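# Swap cups on right fixture, invert old cup on plate

## Task

Remove the steel cup currently sitting on the fixture at the robot's right and set it upside down on the plate so its entire rim rests on the plate; then take either of the two free steel cups and slide it fully down onto that fixture's plug. Release both grippers at the end.

## Robot and tools

Robot: two arms, left_arm and right_arm, each ending in a two-finger gripper. Every row of numbers covers both arms, left_arm first, even when only one arm is meant to move.

Scene frame (used in result lines): origin on the table surface midway between the arms, +z up, +x outward over the table, left_arm on the +y side. The arm names do not correspond to left or right in any image. Reported hand positions can be a little wrong, more so when an arm is stretched far.

Gripper frame: fingers point along the gripper's own +z, and they open and close along its y. The reported end_effector_position is between the finger pads, roughly 1 cm behind the tips.

execute_actions(actions): actions is a list of up to 15 actions; each action is a list of up to 15 rows, each row lasting one control step of 1/30 s. If fewer than 15 rows are given, the final row is repeated to fill the action. An empty list just returns the current state and images. A row holds 14 numbers, each in [-1, 1]: for left_arm dx, dy, dz, rx, ry, rz, opening, then the same seven for right_arm. dx..rz are an offset (not a pose) in that gripper's own axes, measured from the gripper's measured pose at the start of the action (for the first action in a call, from the last pose a result reported). Every row refers back to that same start, not to the preceding row. Scale: 1.0 equals 0.6 m for dx, dy, dz and 180 degrees for the rotation; rx, ry, rz form a single rotation vector. Opening is absolute, not an offset: +1 is fully open (0.094 m), -1 closed. Optionally a row can carry 12 extra numbers in [0, 1]: stiffness multipliers for the six joints of left_arm then the six of right_arm, in Joint positions order; they persist until changed.

Each control step the commanded pose is clipped to within 70 mm and 16 degrees of the measured pose, so a large offset may need several actions. After an action the arm continues only to its last clipped pose. If position and orientation conflict, position wins. Elbows stop just before fully straight.

move(target, speed, blocking): target is one 14-number row as above, an offset in gripper axes from the pose in the latest result that showed one; opening is absolute and is sent at the start. Both grippers follow straight paths that finish together, lasting 0.5 to 10 s (cut off at 10 s). speed is top path speed in m/s, 0.002 to 0.5, default 0.25; rotation is capped at twice that in rad/s. Paths do not avoid obstacles or the other arm, and grippers can lag, drift or overshoot speed, especially near full extension. Faster contact and targets far beyond a contact press harder. With blocking=false the result comes after 0.5 s while motion continues; until a result shows the move ended, other moves and action rows are refused, so use wait or stop first. The result adds a move: line with the ending (done, off_target, moving, held, fault) and limits that acted, plus each gripper's distance from its target. If only one arm is named, the other finished near its target. held means a safety check blocked the last step; limits=paced means the sent pose was clipped; limits=held means some steps were blocked on the way, after which the arm may suddenly move faster than speed.

wait(seconds): 0 to 10 s; arms keep their last command, a running move continues, and it returns early when that move ends. stop(): brakes a running move; it needs stopping distance and the fingers keep moving. zoom_image(camera, region): region is [x0, y0, x1, y1] in pixels of that camera's last full image, top-left origin, at most 504 by 504. Cameras (all 504x504): cam_head_left, cam_head_right, cam_high, cam_low, cam_left_wrist, cam_right_wrist. finished_scene(scene): ends the given scene number irreversibly, after the robot holds its last command; the goal must already hold and stay held.

Results: the state line shows left_arm | right_arm end_effector_position (m) and end_effector_quat_wxyz in the scene frame. Hand target lines show where the controller is currently driving each gripper. grip_measured is the finger opening on the command scale; the last Joint positions value is the opening in metres. Readings may be off by about 1 mm per gripper, consistently. Action calls also list positions at some steps, with HELD marking steps where an arm's command was partly blocked. A pose unreachable line names an arm whose command the clearance check altered or blocked. FAULT and OVER-TEMPERATURE FAULT lines report arm stops; MOTOR HOT warns from 75 °C. At 90 °C that arm halts for 10 s; at 100 °C it goes limp and drops. Joint limits (rad), base to gripper: waist -2.618 to 3.054, shoulder 0 to 3.142, elbow 0 to 3.142, wrist pitch -1.571 to 1.571, wrist yaw -1.571 to 1.571, wrist roll -2.094 to 2.094.

Practical points: arms usually finish a centimetre or more low, and zero offsets let them sag further; to keep an arm in place, send the correction back to its desired pose in the first call of a reply and zeros afterwards, raising the aim if it still droops. To grip, command an opening about 0.03 below grip_measured (less for a lighter hold); pad force tops out near 50 to 62 N and is lower on very thin parts. Small random tugs on held parts or pushes on loose objects can occur. Avoid knocking anything off the table, dropping or slamming cups, hard pushes, and letting the arms collide or press on each other. Holding loads heats motors, so do not hold longer than needed.

Each tool is called after "Call:" as name(argument=value, ...), one argument or row to a line, values as JSON.

## Session

Call:
execute_actions(
  actions=[],
)

Scene clock: 0.00 s.
left_arm: end_effector_position=(+0.1874, +0.4553, +0.1382) grip_measured=+1.000 end_effector_quat_wxyz=(-0.212, +0.590, +0.662, +0.411) | right_arm: end_effector_position=(+0.5368, -0.2583, +0.3518) grip_measured=+1.000 end_effector_quat_wxyz=(+0.671, +0.191, +0.668, -0.259)
Joint positions: left_arm=[ 0.377  0.995  0.584 -0.53  -0.784  2.004  0.094] | right_arm=[ 0.272  1.814  1.434  0.461  1.125 -0.163  0.094]
Joint velocities: left_arm=[-0.012 -0.002  0.007 -0.037 -0.022 -0.007  0.   ] | right_arm=[-0.007 -0.002  0.002 -0.066 -0.037  0.007  0.   ]
Hand target (left_arm): +0.189, +0.456, +0.144; -0.210, +0.584, +0.663, +0.418
Hand target (right_arm): +0.534, -0.260, +0.366; +0.680, +0.200, +0.659, -0.250
Joint stiffness scale: left_arm=[1. 1. 1. 1. 1. 1.] | right_arm=[1. 1. 1. 1. 1. 1.]

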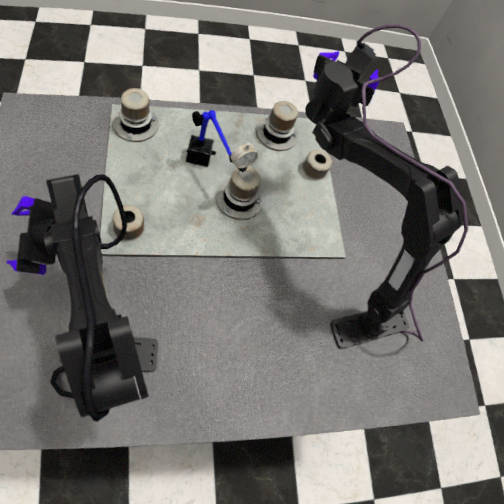

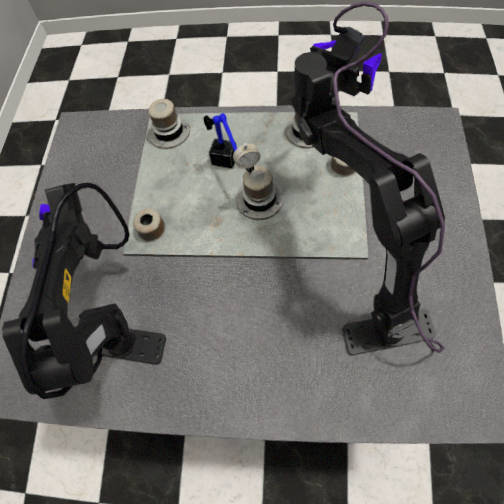

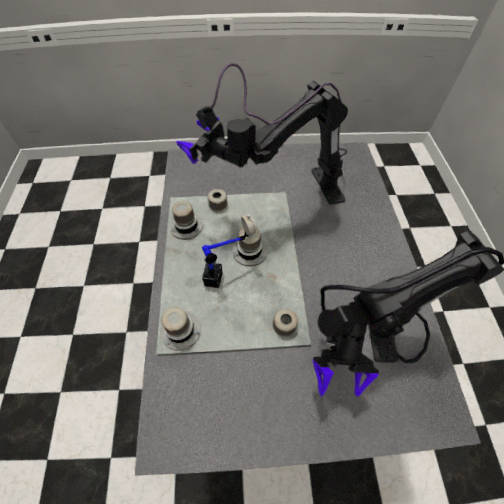

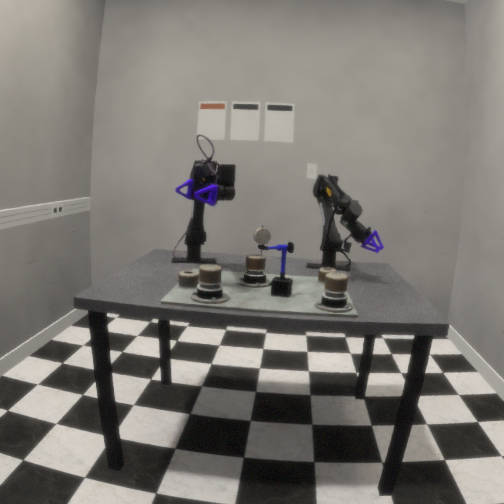

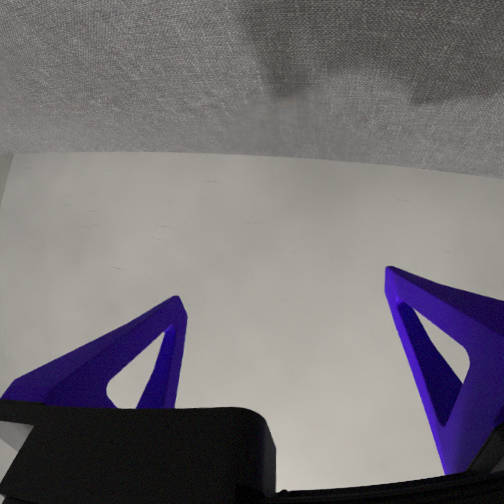

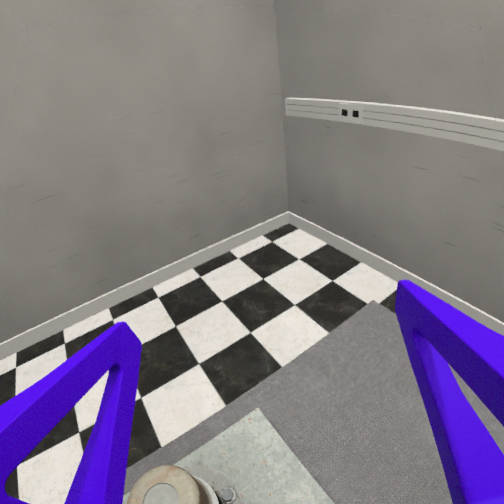

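Call:
zoom_image(
  camera="cam_low",
  region=[170,215,290,315],
)

Call:
zoom_image(
  camera="cam_high",
  region=[155,180,295,280],
)

Call:
zoom_image(
  camera="cam_head_left",
  region=[200,90,360,270],
)

Region (170, 215, 290, 315) of cam_low's 504x504 image, scaled by 4.200, with more detail than that image has.

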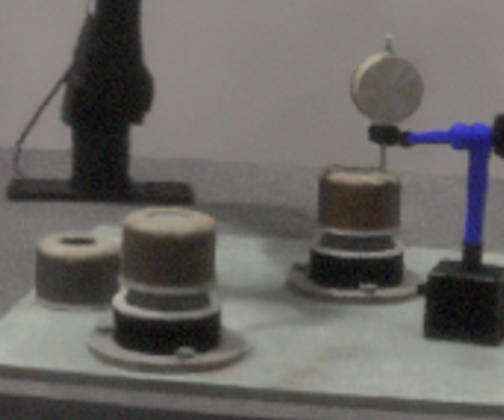

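Region (155, 180, 295, 280) of cam_high's 504x504 image, scaled by 3.600, with more detail than that image has; it fills the top 360 rows of this view, and the rest is white.

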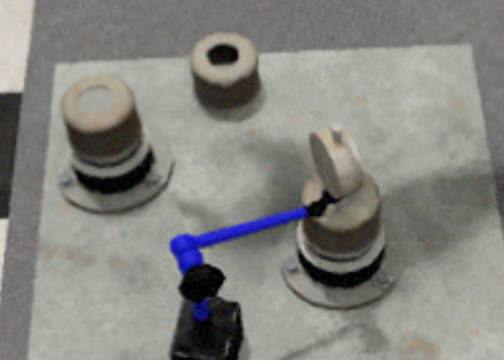

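Region (200, 90, 360, 270) of cam_head_left's 504x504 image, scaled by 2.800, with more detail than that image has.

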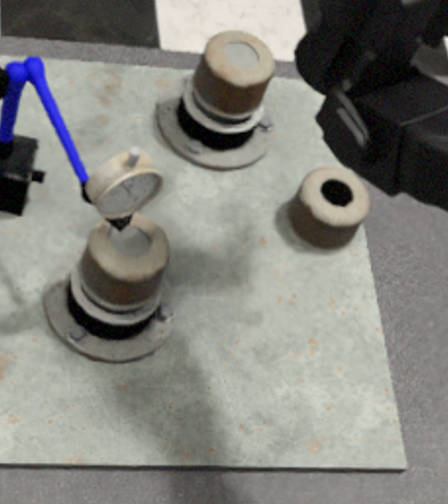

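Call:
move(
  target=[0,0,0,0,0,0,1, 0.25,0.2305,-0.0056,-0.2885,0.1629,-0.055,1],
  speed=0.3,
)

Scene clock: 42.00 s.
left_arm: end_effector_position=(+0.1875, +0.4553, +0.1382) grip_measured=+1.000 end_effector_quat_wxyz=(-0.212, +0.590, +0.662, +0.411) | right_arm: end_effector_position=(+0.6073, -0.1575, +0.1694) grip_measured=+1.000 end_effector_quat_wxyz=(+0.463, -0.123, +0.876, +0.052)
Joint positions: left_arm=[ 0.377  0.995  0.584 -0.53  -0.783  2.004  0.094] | right_arm=[ 0.115  2.063  1.658 -0.197  0.06   0.014  0.094]
Joint velocities: left_arm=[-0.027 -0.002  0.002 -0.022 -0.037  0.022  0.   ] | right_arm=[-0.007 -0.007  0.007  0.007  0.022 -0.022  0.   ]
Hand target (left_arm): +0.187, +0.455, +0.138; -0.212, +0.589, +0.662, +0.411
Hand target (right_arm): +0.614, -0.160, +0.190; +0.482, -0.121, +0.866, +0.054
Off the commanded pose (left_arm): 0.000 m, 0 deg.
Off the commanded pose (right_arm): 0.022 m, 2 deg.
Joint stiffness scale: left_arm=[1. 1. 1. 1. 1. 1.] | right_arm=[1. 1. 1. 1. 1. 1.]
move: off_target (right_arm)

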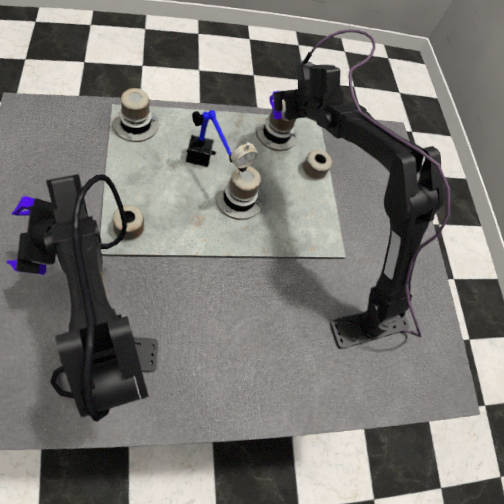

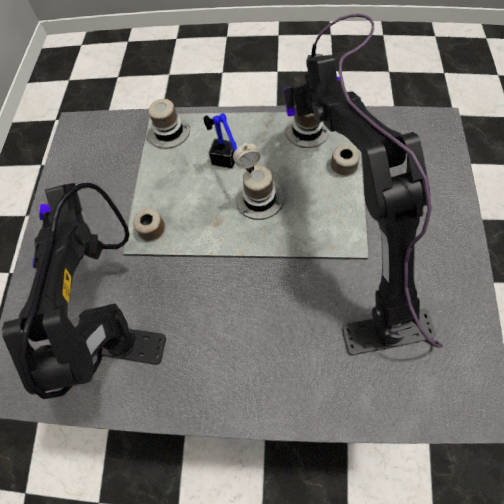

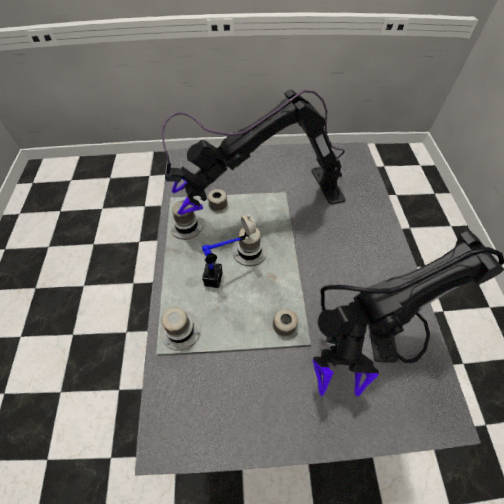

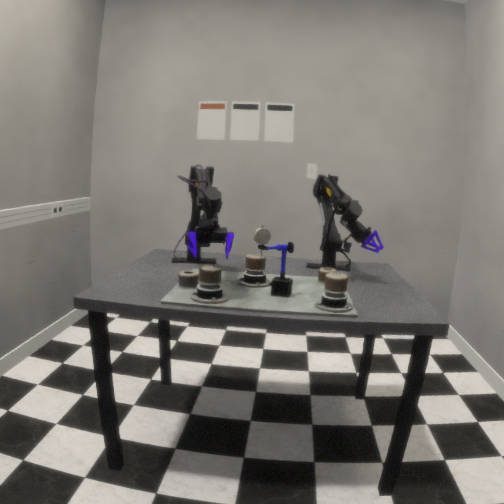

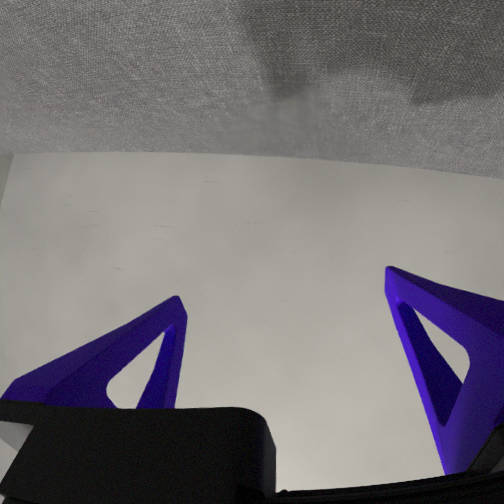

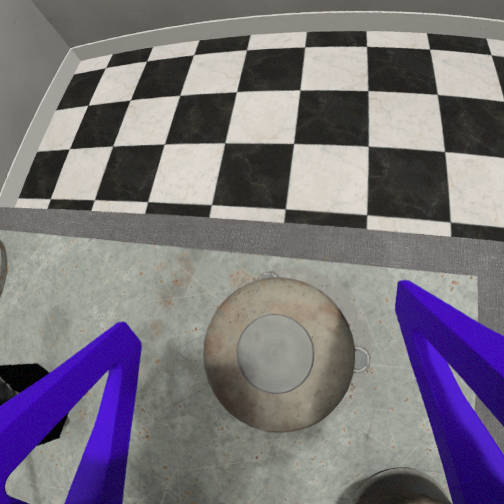

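Call:
zoom_image(
  camera="cam_right_wrist",
  region=[190,265,370,445],
)

Call:
zoom_image(
  camera="cam_low",
  region=[170,220,250,310],
)

Region (190, 265, 370, 445) of cam_right_wrist's 504x504 image, scaled by 2.800, with more detail than that image has.

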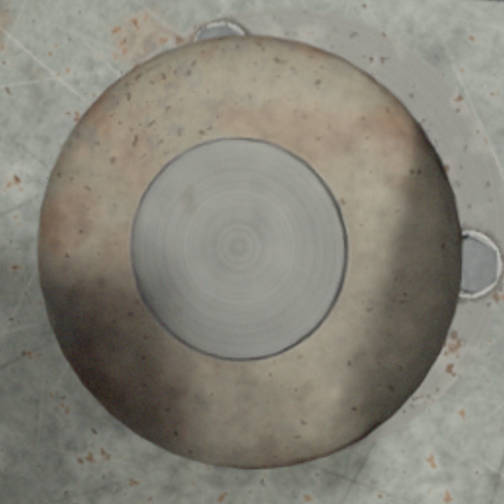

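Region (170, 220, 250, 310) of cam_low's 504x504 image, scaled by 5.600, with more detail than that image has.

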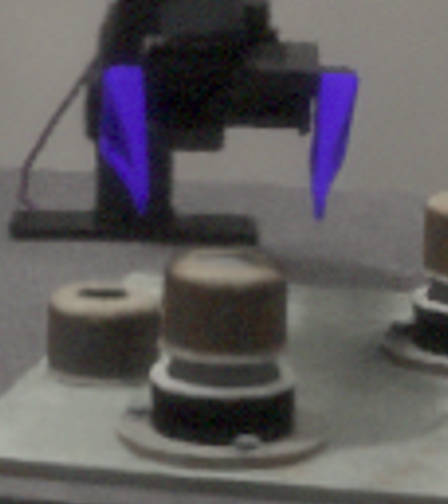

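Call:
move(
  target=[0,0,0,0,0,0,1, 0.0807,0.0022,0.0661,0,-0.0111,0,0.8],
  speed=0.07,
)

Call:
zoom_image(
  camera="cam_low",
  region=[170,220,250,310],
)

Scene clock: 59.73 s.
left_arm: end_effector_position=(+0.1875, +0.4552, +0.1381) grip_measured=+1.000 end_effector_quat_wxyz=(-0.211, +0.590, +0.662, +0.411) | right_arm: end_effector_position=(+0.6090, -0.1566, +0.0976) grip_measured=+0.803 end_effector_quat_wxyz=(+0.465, -0.123, +0.875, +0.053)
Joint positions: left_arm=[ 0.377  0.995  0.584 -0.53  -0.783  2.004  0.094] | right_arm=[0.115 2.149 1.49  0.062 0.058 0.013 0.085]
Joint velocities: left_arm=[ 0.002 -0.002  0.002 -0.022 -0.037 -0.066  0.   ] | right_arm=[-0.012 -0.007 -0.002 -0.051  0.022 -0.007  0.   ]
Hand target (left_arm): +0.187, +0.455, +0.138; -0.212, +0.590, +0.662, +0.411
Hand target (right_arm): +0.612, -0.156, +0.107; +0.478, -0.121, +0.868, +0.054
Off the commanded pose (left_arm): 0.000 m, 0 deg.
Off the commanded pose (right_arm): 0.010 m, 2 deg.
Joint stiffness scale: left_arm=[1. 1. 1. 1. 1. 1.] | right_arm=[1. 1. 1. 1. 1. 1.]
move: done

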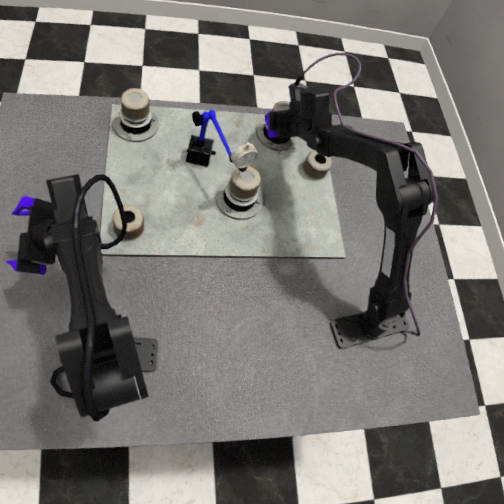

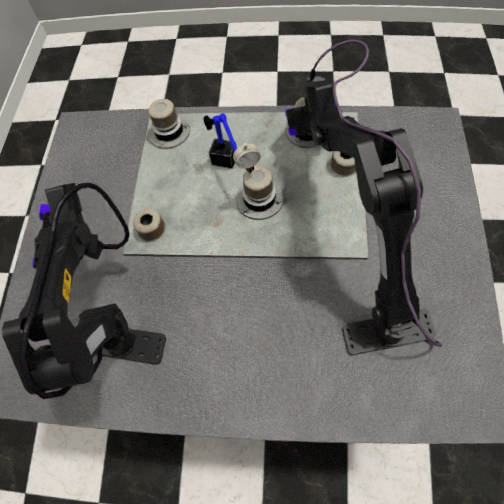

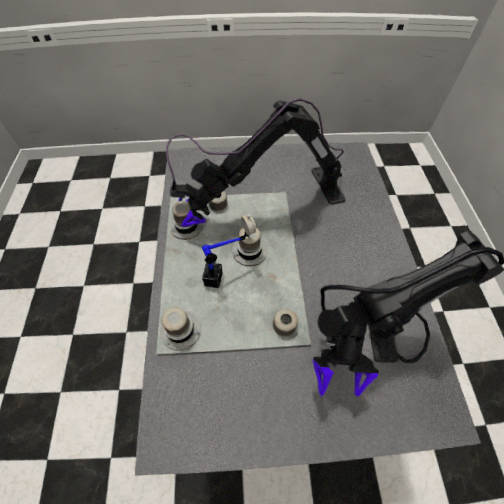

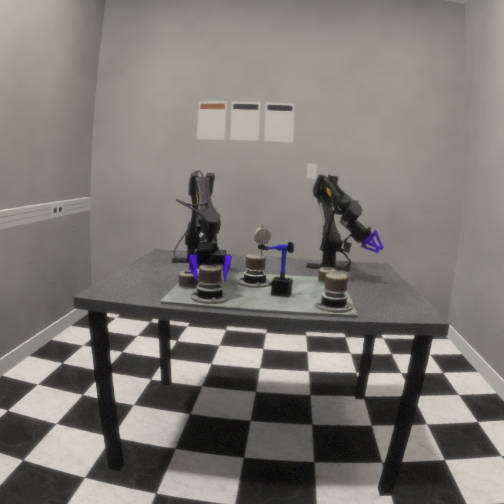

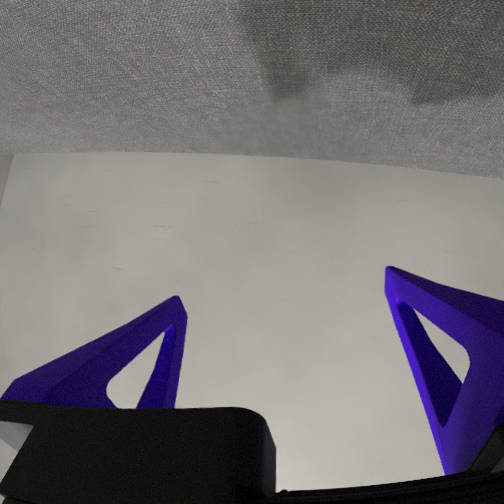

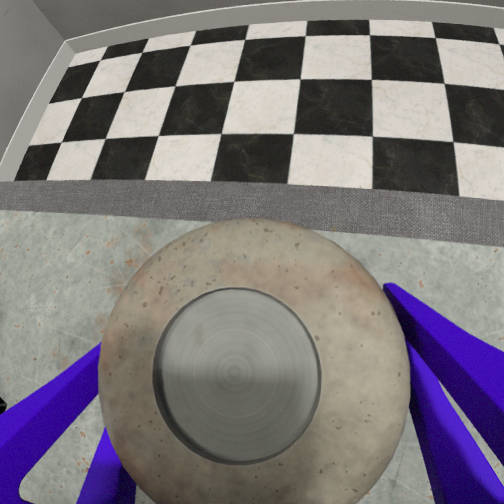

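Region (170, 220, 250, 310) of cam_low's 504x504 image, scaled by 5.600, with more detail than that image has.

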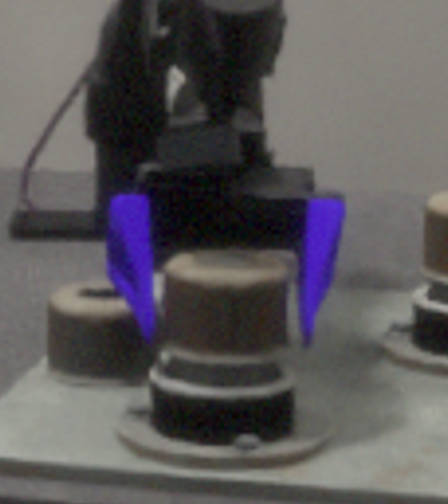

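Call:
execute_actions(
  actions=[
    [[0,0,0,0,0,0,1,-0.0177,-0.0012,-0.004,0,-0.0106,0,0.76],[0,0,0,0,0,0,1,-0.0192,-0.0012,-0.004,0,-0.0118,0,0.72],[0,0,0,0,0,0,1,-0.0207,-0.0012,-0.004,0,-0.0129,0,0.68],[0,0,0,0,0,0,1,-0.0222,-0.0012,-0.004,0,-0.0141,0,0.64],[0,0,0,0,0,0,1,-0.0237,-0.0012,-0.004,0,-0.0152,0,0.61],[0,0,0,0,0,0,1,-0.0237,-0.0012,-0.004,0,-0.0152,0,0.58],[0,0,0,0,0,0,1,-0.0237,-0.0012,-0.004,0,-0.0152,0,0.56],[0,0,0,0,0,0,1,-0.0237,-0.0012,-0.004,0,-0.0152,0,0.54],[0,0,0,0,0,0,1,-0.0237,-0.0012,-0.004,0,-0.0152,0,0.52],[0,0,0,0,0,0,1,-0.0237,-0.0012,-0.004,0,-0.0152,0,0.50],[0,0,0,0,0,0,1,-0.0237,-0.0012,-0.004,0,-0.0152,0,0.485],[0,0,0,0,0,0,1,-0.0237,-0.0012,-0.004,0,-0.0152,0,0.47],[0,0,0,0,0,0,1,-0.0237,-0.0012,-0.004,0,-0.0152,0,0.455],[0,0,0,0,0,0,1,-0.0237,-0.0012,-0.004,0,-0.0152,0,0.44],[0,0,0,0,0,0,1,-0.0237,-0.0012,-0.004,0,-0.0152,0,0.425]],
  ],
)

Call:
wait(
  seconds=0.4,
)

Scene clock: 79.50 s.
left_arm: end_effector_position=(+0.1876, +0.4552, +0.1381) grip_measured=+1.000 end_effector_quat_wxyz=(-0.211, +0.590, +0.662, +0.411) | right_arm: end_effector_position=(+0.6110, -0.1572, +0.1003) grip_measured=+0.462 end_effector_quat_wxyz=(+0.472, -0.121, +0.872, +0.051)
Joint positions: left_arm=[ 0.377  0.995  0.584 -0.53  -0.782  2.004  0.094] | right_arm=[0.115 2.149 1.49  0.075 0.065 0.013 0.069]
Joint velocities: left_arm=[ 0.002  0.012 -0.007  0.022  0.007  0.022  0.   ] | right_arm=[-0.007  0.002 -0.007 -0.037 -0.037 -0.037 -0.   ]
Hand target (left_arm): +0.188, +0.455, +0.138; -0.211, +0.590, +0.662, +0.411
Hand target (right_arm): +0.615, -0.156, +0.111; +0.486, -0.121, +0.864, +0.056
Off the commanded pose (left_arm): 0.000 m, 0 deg.
Off the commanded pose (right_arm): 0.011 m, 2 deg.
Joint stiffness scale: left_arm=[1. 1. 1. 1. 1. 1.] | right_arm=[1. 1. 1. 1. 1. 1.]
Step readings (end_effector_position):
0: left_arm (+0.1875, +0.4552, +0.1381) | right_arm (+0.6092, -0.1565, +0.0979)
1: left_arm (+0.1875, +0.4552, +0.1381) | right_arm (+0.6092, -0.1565, +0.0979)
2: left_arm (+0.1875, +0.4552, +0.1381) | right_arm (+0.6093, -0.1565, +0.0981)
4: left_arm (+0.1875, +0.4552, +0.1381) | right_arm (+0.6097, -0.1564, +0.0987)
8: left_arm (+0.1876, +0.4552, +0.1381) | right_arm (+0.6106, -0.1561, +0.1001)
15: end_effector_position above

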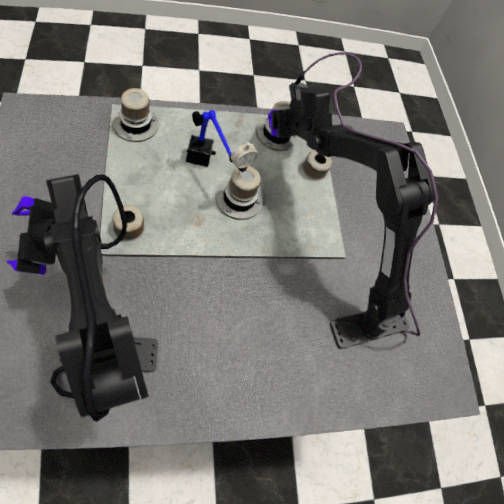

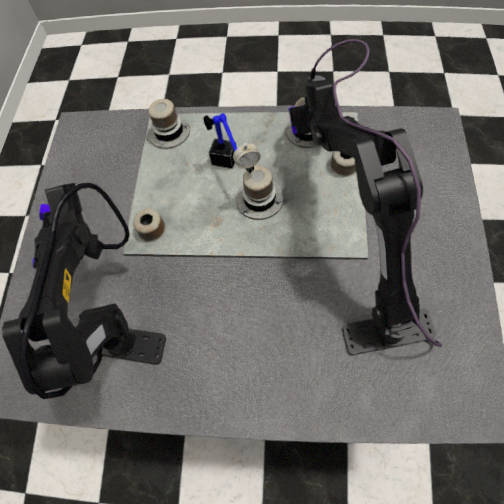

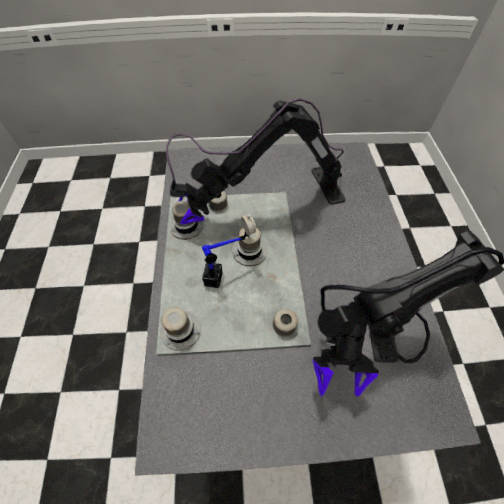

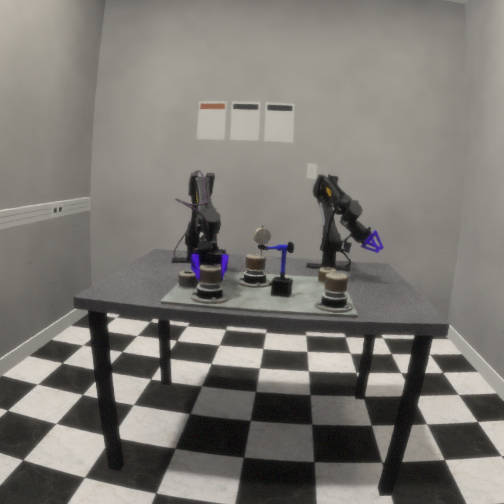

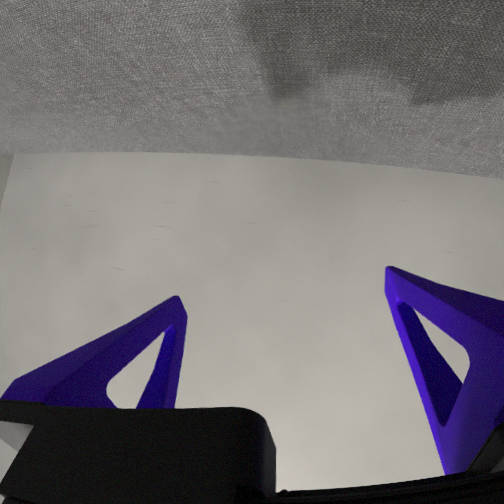

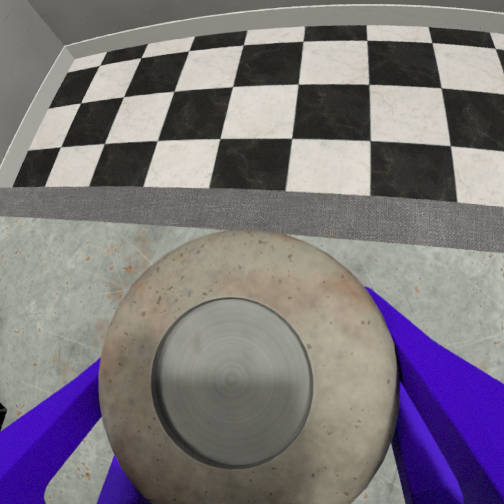

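Scene clock: 79.90 s.
left_arm: end_effector_position=(+0.1876, +0.4552, +0.1381) grip_measured=+1.000 end_effector_quat_wxyz=(-0.211, +0.590, +0.662, +0.411) | right_arm: end_effector_position=(+0.6111, -0.1573, +0.1003) grip_measured=+0.462 end_effector_quat_wxyz=(+0.472, -0.121, +0.872, +0.051)
Joint positions: left_arm=[ 0.377  0.995  0.584 -0.53  -0.782  2.004  0.094] | right_arm=[0.115 2.149 1.49  0.075 0.065 0.013 0.069]
Joint velocities: left_arm=[-0.002 -0.012 -0.012  0.022 -0.051  0.066  0.   ] | right_arm=[-0.002  0.007  0.007 -0.037 -0.007 -0.007 -0.001]
Hand target (left_arm): +0.188, +0.455, +0.138; -0.211, +0.590, +0.662, +0.411
Hand target (right_arm): +0.615, -0.156, +0.111; +0.486, -0.121, +0.864, +0.056
Off the commanded pose (left_arm): 0.000 m, 0 deg.
Off the commanded pose (right_arm): 0.011 m, 2 deg.
Joint stiffness scale: left_arm=[1. 1. 1. 1. 1. 1.] | right_arm=[1. 1. 1. 1. 1. 1.]
wait: 0.40 s; at rest by 0.17 s

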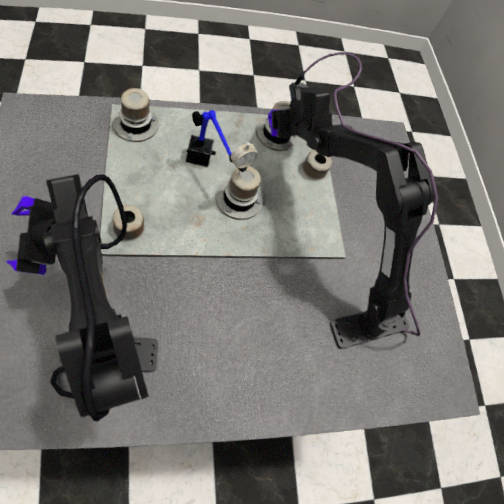

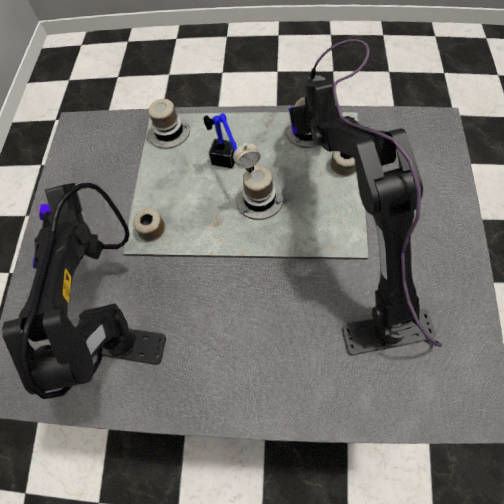

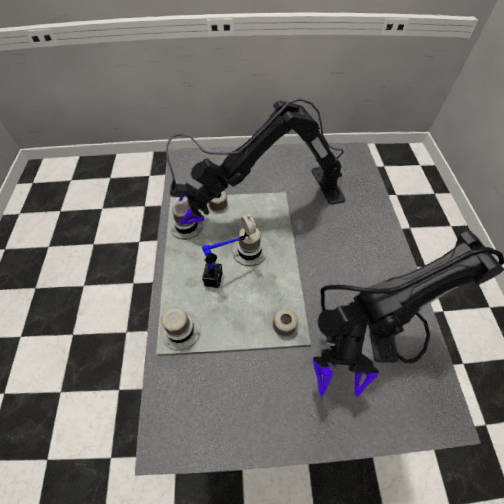

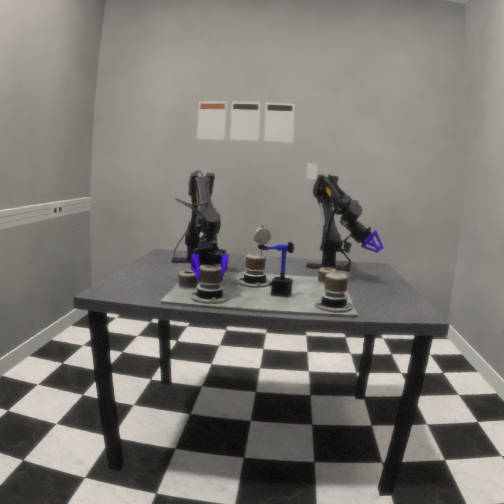

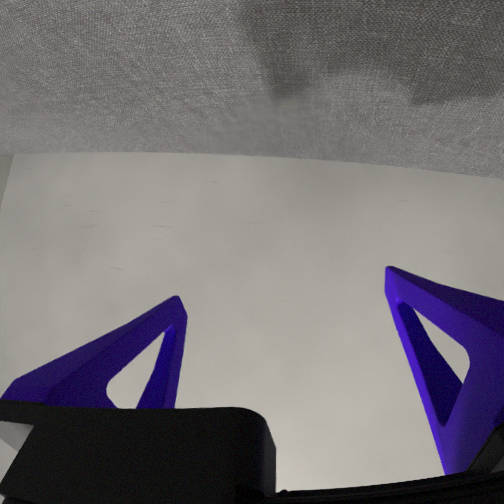

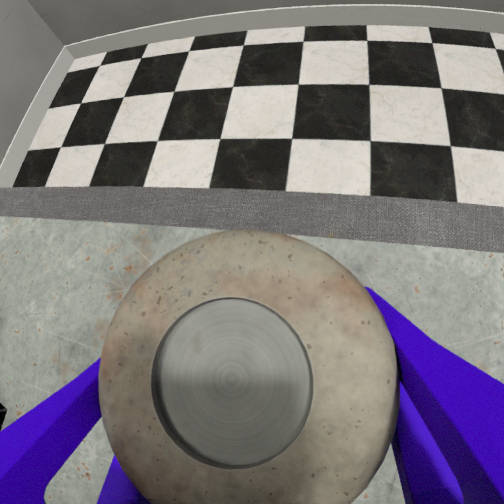

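Call:
execute_actions(
  actions=[
    [[0,0,0,0,0,0,1,-0.0225,-0.0001,-0.0064,0,-0.0124,0.0002,0.425],[0,0,0,0,0,0,1,-0.0268,-0.0001,-0.0083,-0.0001,-0.0144,0.0003,0.425],[0,0,0,0,0,0,1,-0.0310,-0.0002,-0.0102,-0.0001,-0.0163,0.0005,0.425],[0,0,0,0,0,0,1,-0.0353,-0.0003,-0.0121,-0.0001,-0.0183,0.0007,0.425],[0,0,0,0,0,0,1,-0.0395,-0.0004,-0.0140,-0.0002,-0.0202,0.0009,0.425],[0,0,0,0,0,0,1,-0.0438,-0.0004,-0.0159,-0.0002,-0.0222,0.0010,0.425],[0,0,0,0,0,0,1,-0.0480,-0.0005,-0.0178,-0.0002,-0.0241,0.0012,0.425],[0,0,0,0,0,0,1,-0.0523,-0.0006,-0.0198,-0.0003,-0.0261,0.0014,0.425],[0,0,0,0,0,0,1,-0.0565,-0.0007,-0.0217,-0.0003,-0.0280,0.0016,0.425],[0,0,0,0,0,0,1,-0.0608,-0.0007,-0.0236,-0.0003,-0.0300,0.0017,0.425],[0,0,0,0,0,0,1,-0.0650,-0.0008,-0.0255,-0.0004,-0.0319,0.0019,0.425],[0,0,0,0,0,0,1,-0.0693,-0.0009,-0.0274,-0.0004,-0.0339,0.0021,0.425],[0,0,0,0,0,0,1,-0.0735,-0.0010,-0.0293,-0.0004,-0.0358,0.0023,0.425],[0,0,0,0,0,0,1,-0.0778,-0.0010,-0.0312,-0.0005,-0.0378,0.0024,0.425],[0,0,0,0,0,0,1,-0.0820,-0.0011,-0.0331,-0.0005,-0.0397,0.0026,0.425]],
    [[0,0,0,0,0,0,1,-0.0839,-0.0011,-0.0343,-0.0005,-0.0397,0.0026,0.425],[0,0,0,0,0,0,1,-0.0857,-0.0012,-0.0355,-0.0005,-0.0397,0.0026,0.425],[0,0,0,0,0,0,1,-0.0876,-0.0012,-0.0368,-0.0005,-0.0397,0.0026,0.425],[0,0,0,0,0,0,1,-0.0894,-0.0013,-0.0380,-0.0005,-0.0397,0.0026,0.425],[0,0,0,0,0,0,1,-0.0913,-0.0013,-0.0392,-0.0005,-0.0397,0.0026,0.425],[0,0,0,0,0,0,1,-0.0931,-0.0014,-0.0404,-0.0005,-0.0397,0.0026,0.425],[0,0,0,0,0,0,1,-0.0950,-0.0015,-0.0417,-0.0005,-0.0397,0.0026,0.425],[0,0,0,0,0,0,1,-0.0969,-0.0015,-0.0429,-0.0005,-0.0397,0.0026,0.425],[0,0,0,0,0,0,1,-0.0987,-0.0016,-0.0441,-0.0005,-0.0397,0.0026,0.425],[0,0,0,0,0,0,1,-0.1006,-0.0016,-0.0453,-0.0005,-0.0397,0.0026,0.425],[0,0,0,0,0,0,1,-0.1024,-0.0017,-0.0465,-0.0005,-0.0397,0.0026,0.425],[0,0,0,0,0,0,1,-0.1043,-0.0017,-0.0478,-0.0005,-0.0397,0.0026,0.425],[0,0,0,0,0,0,1,-0.1061,-0.0018,-0.0490,-0.0005,-0.0397,0.0026,0.425],[0,0,0,0,0,0,1,-0.1080,-0.0018,-0.0502,-0.0005,-0.0397,0.0026,0.425],[0,0,0,0,0,0,1,-0.1099,-0.0019,-0.0514,-0.0005,-0.0397,0.0026,0.425]],
  ],
)

Call:
wait(
  seconds=0.5,
)

Scene clock: 99.70 s.
left_arm: end_effector_position=(+0.1877, +0.4551, +0.1380) grip_measured=+1.000 end_effector_quat_wxyz=(-0.211, +0.590, +0.662, +0.411) | right_arm: end_effector_position=(+0.6107, -0.1578, +0.1170) grip_measured=+0.462 end_effector_quat_wxyz=(+0.480, -0.119, +0.868, +0.052)
Joint positions: left_arm=[ 0.377  0.995  0.584 -0.53  -0.781  2.004  0.094] | right_arm=[0.115 2.119 1.497 0.057 0.067 0.013 0.069]
Joint velocities: left_arm=[-0.017 -0.012  0.017 -0.007 -0.007 -0.022  0.   ] | right_arm=[-0.002  0.002  0.081 -0.125 -0.007 -0.022 -0.001]
Hand target (left_arm): +0.188, +0.455, +0.138; -0.211, +0.590, +0.662, +0.411
Hand target (right_arm): +0.619, -0.155, +0.174; +0.527, -0.113, +0.840, +0.060
Off the commanded pose (left_arm): 0.000 m, 0 deg.
Off the commanded pose (right_arm): 0.058 m, 6 deg.
Joint stiffness scale: left_arm=[1. 1. 1. 1. 1. 1.] | right_arm=[1. 1. 1. 1. 1. 1.]
Step readings (end_effector_position; steps 1 to 15: 1st action; 16 to 30: 2nd action):
0: left_arm (+0.1876, +0.4552, +0.1381) | right_arm (+0.6111, -0.1573, +0.1003)
1: left_arm (+0.1876, +0.4552, +0.1381) | right_arm (+0.6111, -0.1573, +0.1004)
2: left_arm (+0.1876, +0.4552, +0.1381) | right_arm (+0.6111, -0.1574, +0.1004)
4: left_arm (+0.1876, +0.4552, +0.1381) | right_arm (+0.6111, -0.1574, +0.1004)
8: left_arm (+0.1876, +0.4551, +0.1380) | right_arm (+0.6111, -0.1574, +0.1004)
15: left_arm (+0.1876, +0.4551, +0.1380) | right_arm (+0.6113, -0.1574, +0.1021)
16: left_arm (+0.1876, +0.4551, +0.1380) | right_arm (+0.6113, -0.1574, +0.1032)
17: left_arm (+0.1876, +0.4551, +0.1380) | right_arm (+0.6113, -0.1574, +0.1044)
19: left_arm (+0.1877, +0.4551, +0.1380) | right_arm (+0.6112, -0.1575, +0.1077)
23: left_arm (+0.1877, +0.4551, +0.1380) | right_arm (+0.6108, -0.1577, +0.1137)
30: end_effector_position above

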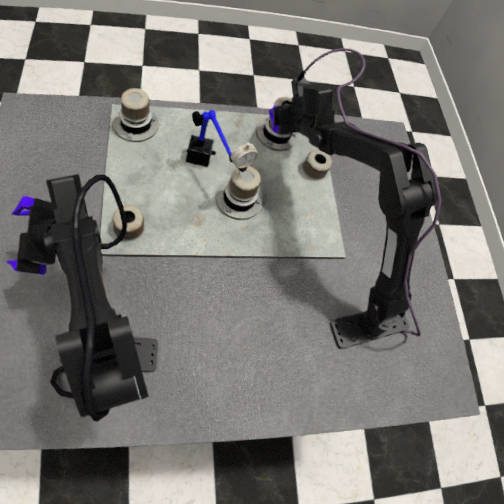

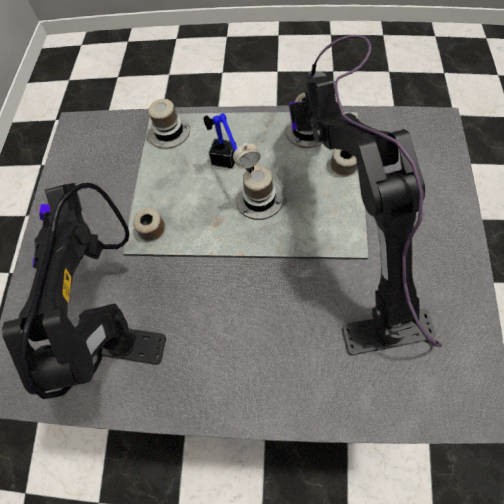

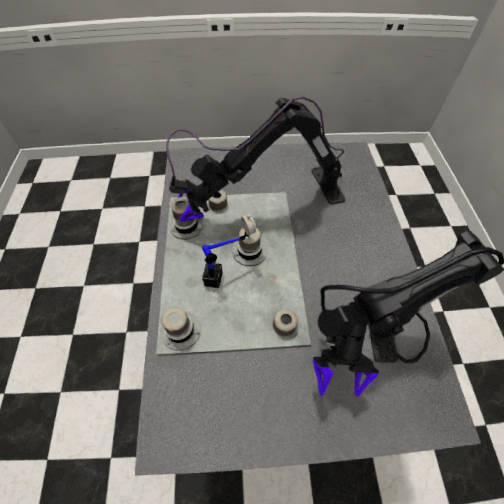

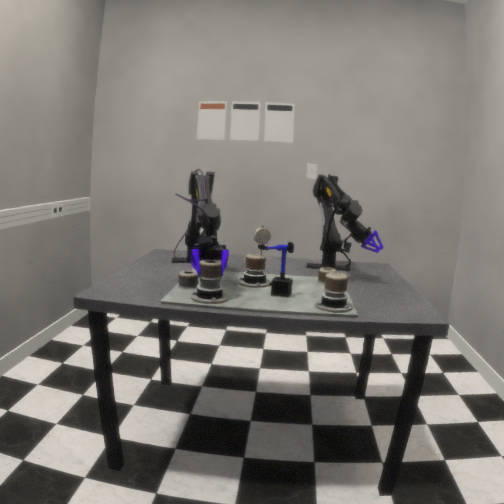

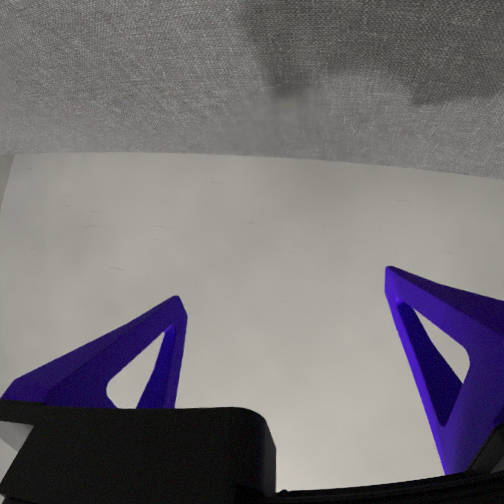

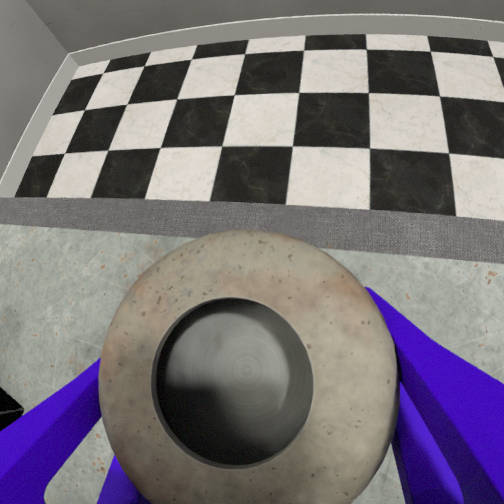

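Scene clock: 100.20 s.
left_arm: end_effector_position=(+0.1877, +0.4551, +0.1380) grip_measured=+1.000 end_effector_quat_wxyz=(-0.211, +0.590, +0.662, +0.411) | right_arm: end_effector_position=(+0.6104, -0.1578, +0.1210) grip_measured=+0.462 end_effector_quat_wxyz=(+0.480, -0.119, +0.868, +0.052)
Joint positions: left_arm=[ 0.377  0.995  0.584 -0.53  -0.781  2.004  0.094] | right_arm=[0.115 2.113 1.504 0.044 0.067 0.013 0.069]
Joint velocities: left_arm=[-0.012  0.002 -0.007 -0.037  0.066  0.066  0.   ] | right_arm=[-0.002 -0.017 -0.002 -0.007 -0.022  0.007  0.   ]
Hand target (left_arm): +0.188, +0.455, +0.138; -0.211, +0.590, +0.662, +0.411
Hand target (right_arm): +0.619, -0.155, +0.174; +0.527, -0.113, +0.840, +0.060
Off the commanded pose (left_arm): 0.000 m, 0 deg.
Off the commanded pose (right_arm): 0.054 m, 6 deg.
Joint stiffness scale: left_arm=[1. 1. 1. 1. 1. 1.] | right_arm=[1. 1. 1. 1. 1. 1.]
wait: 0.50 s; at rest by 0.33 s

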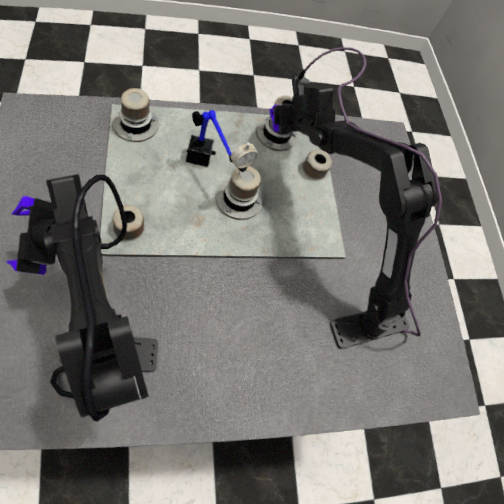

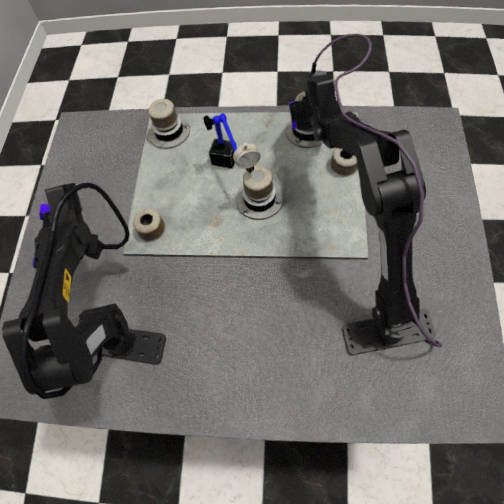

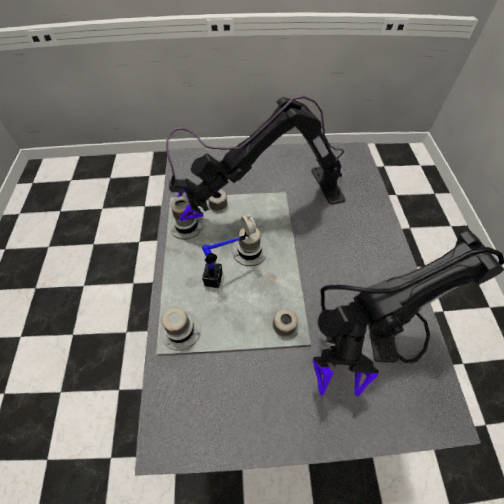

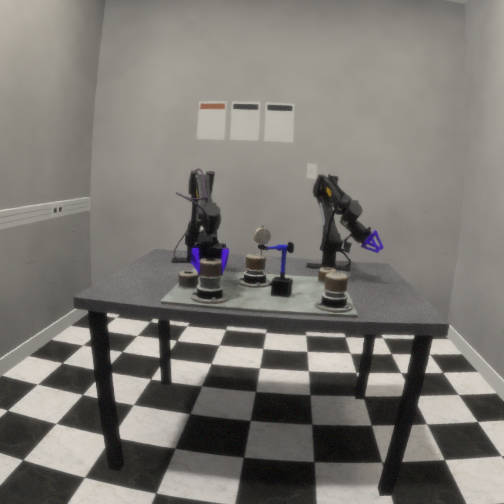

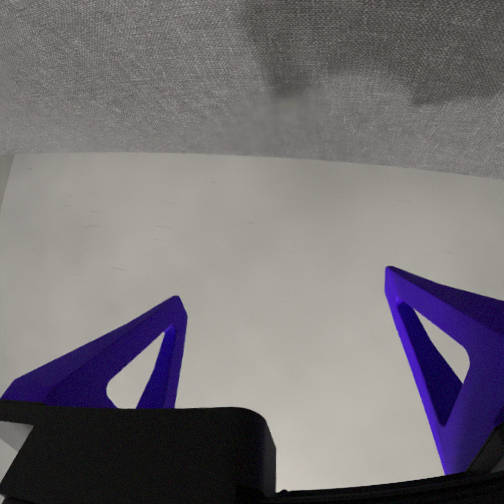

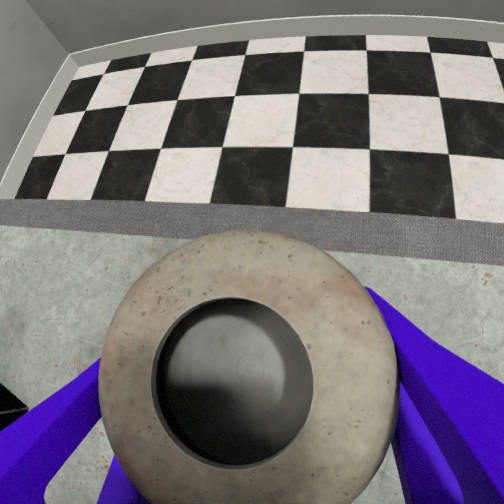

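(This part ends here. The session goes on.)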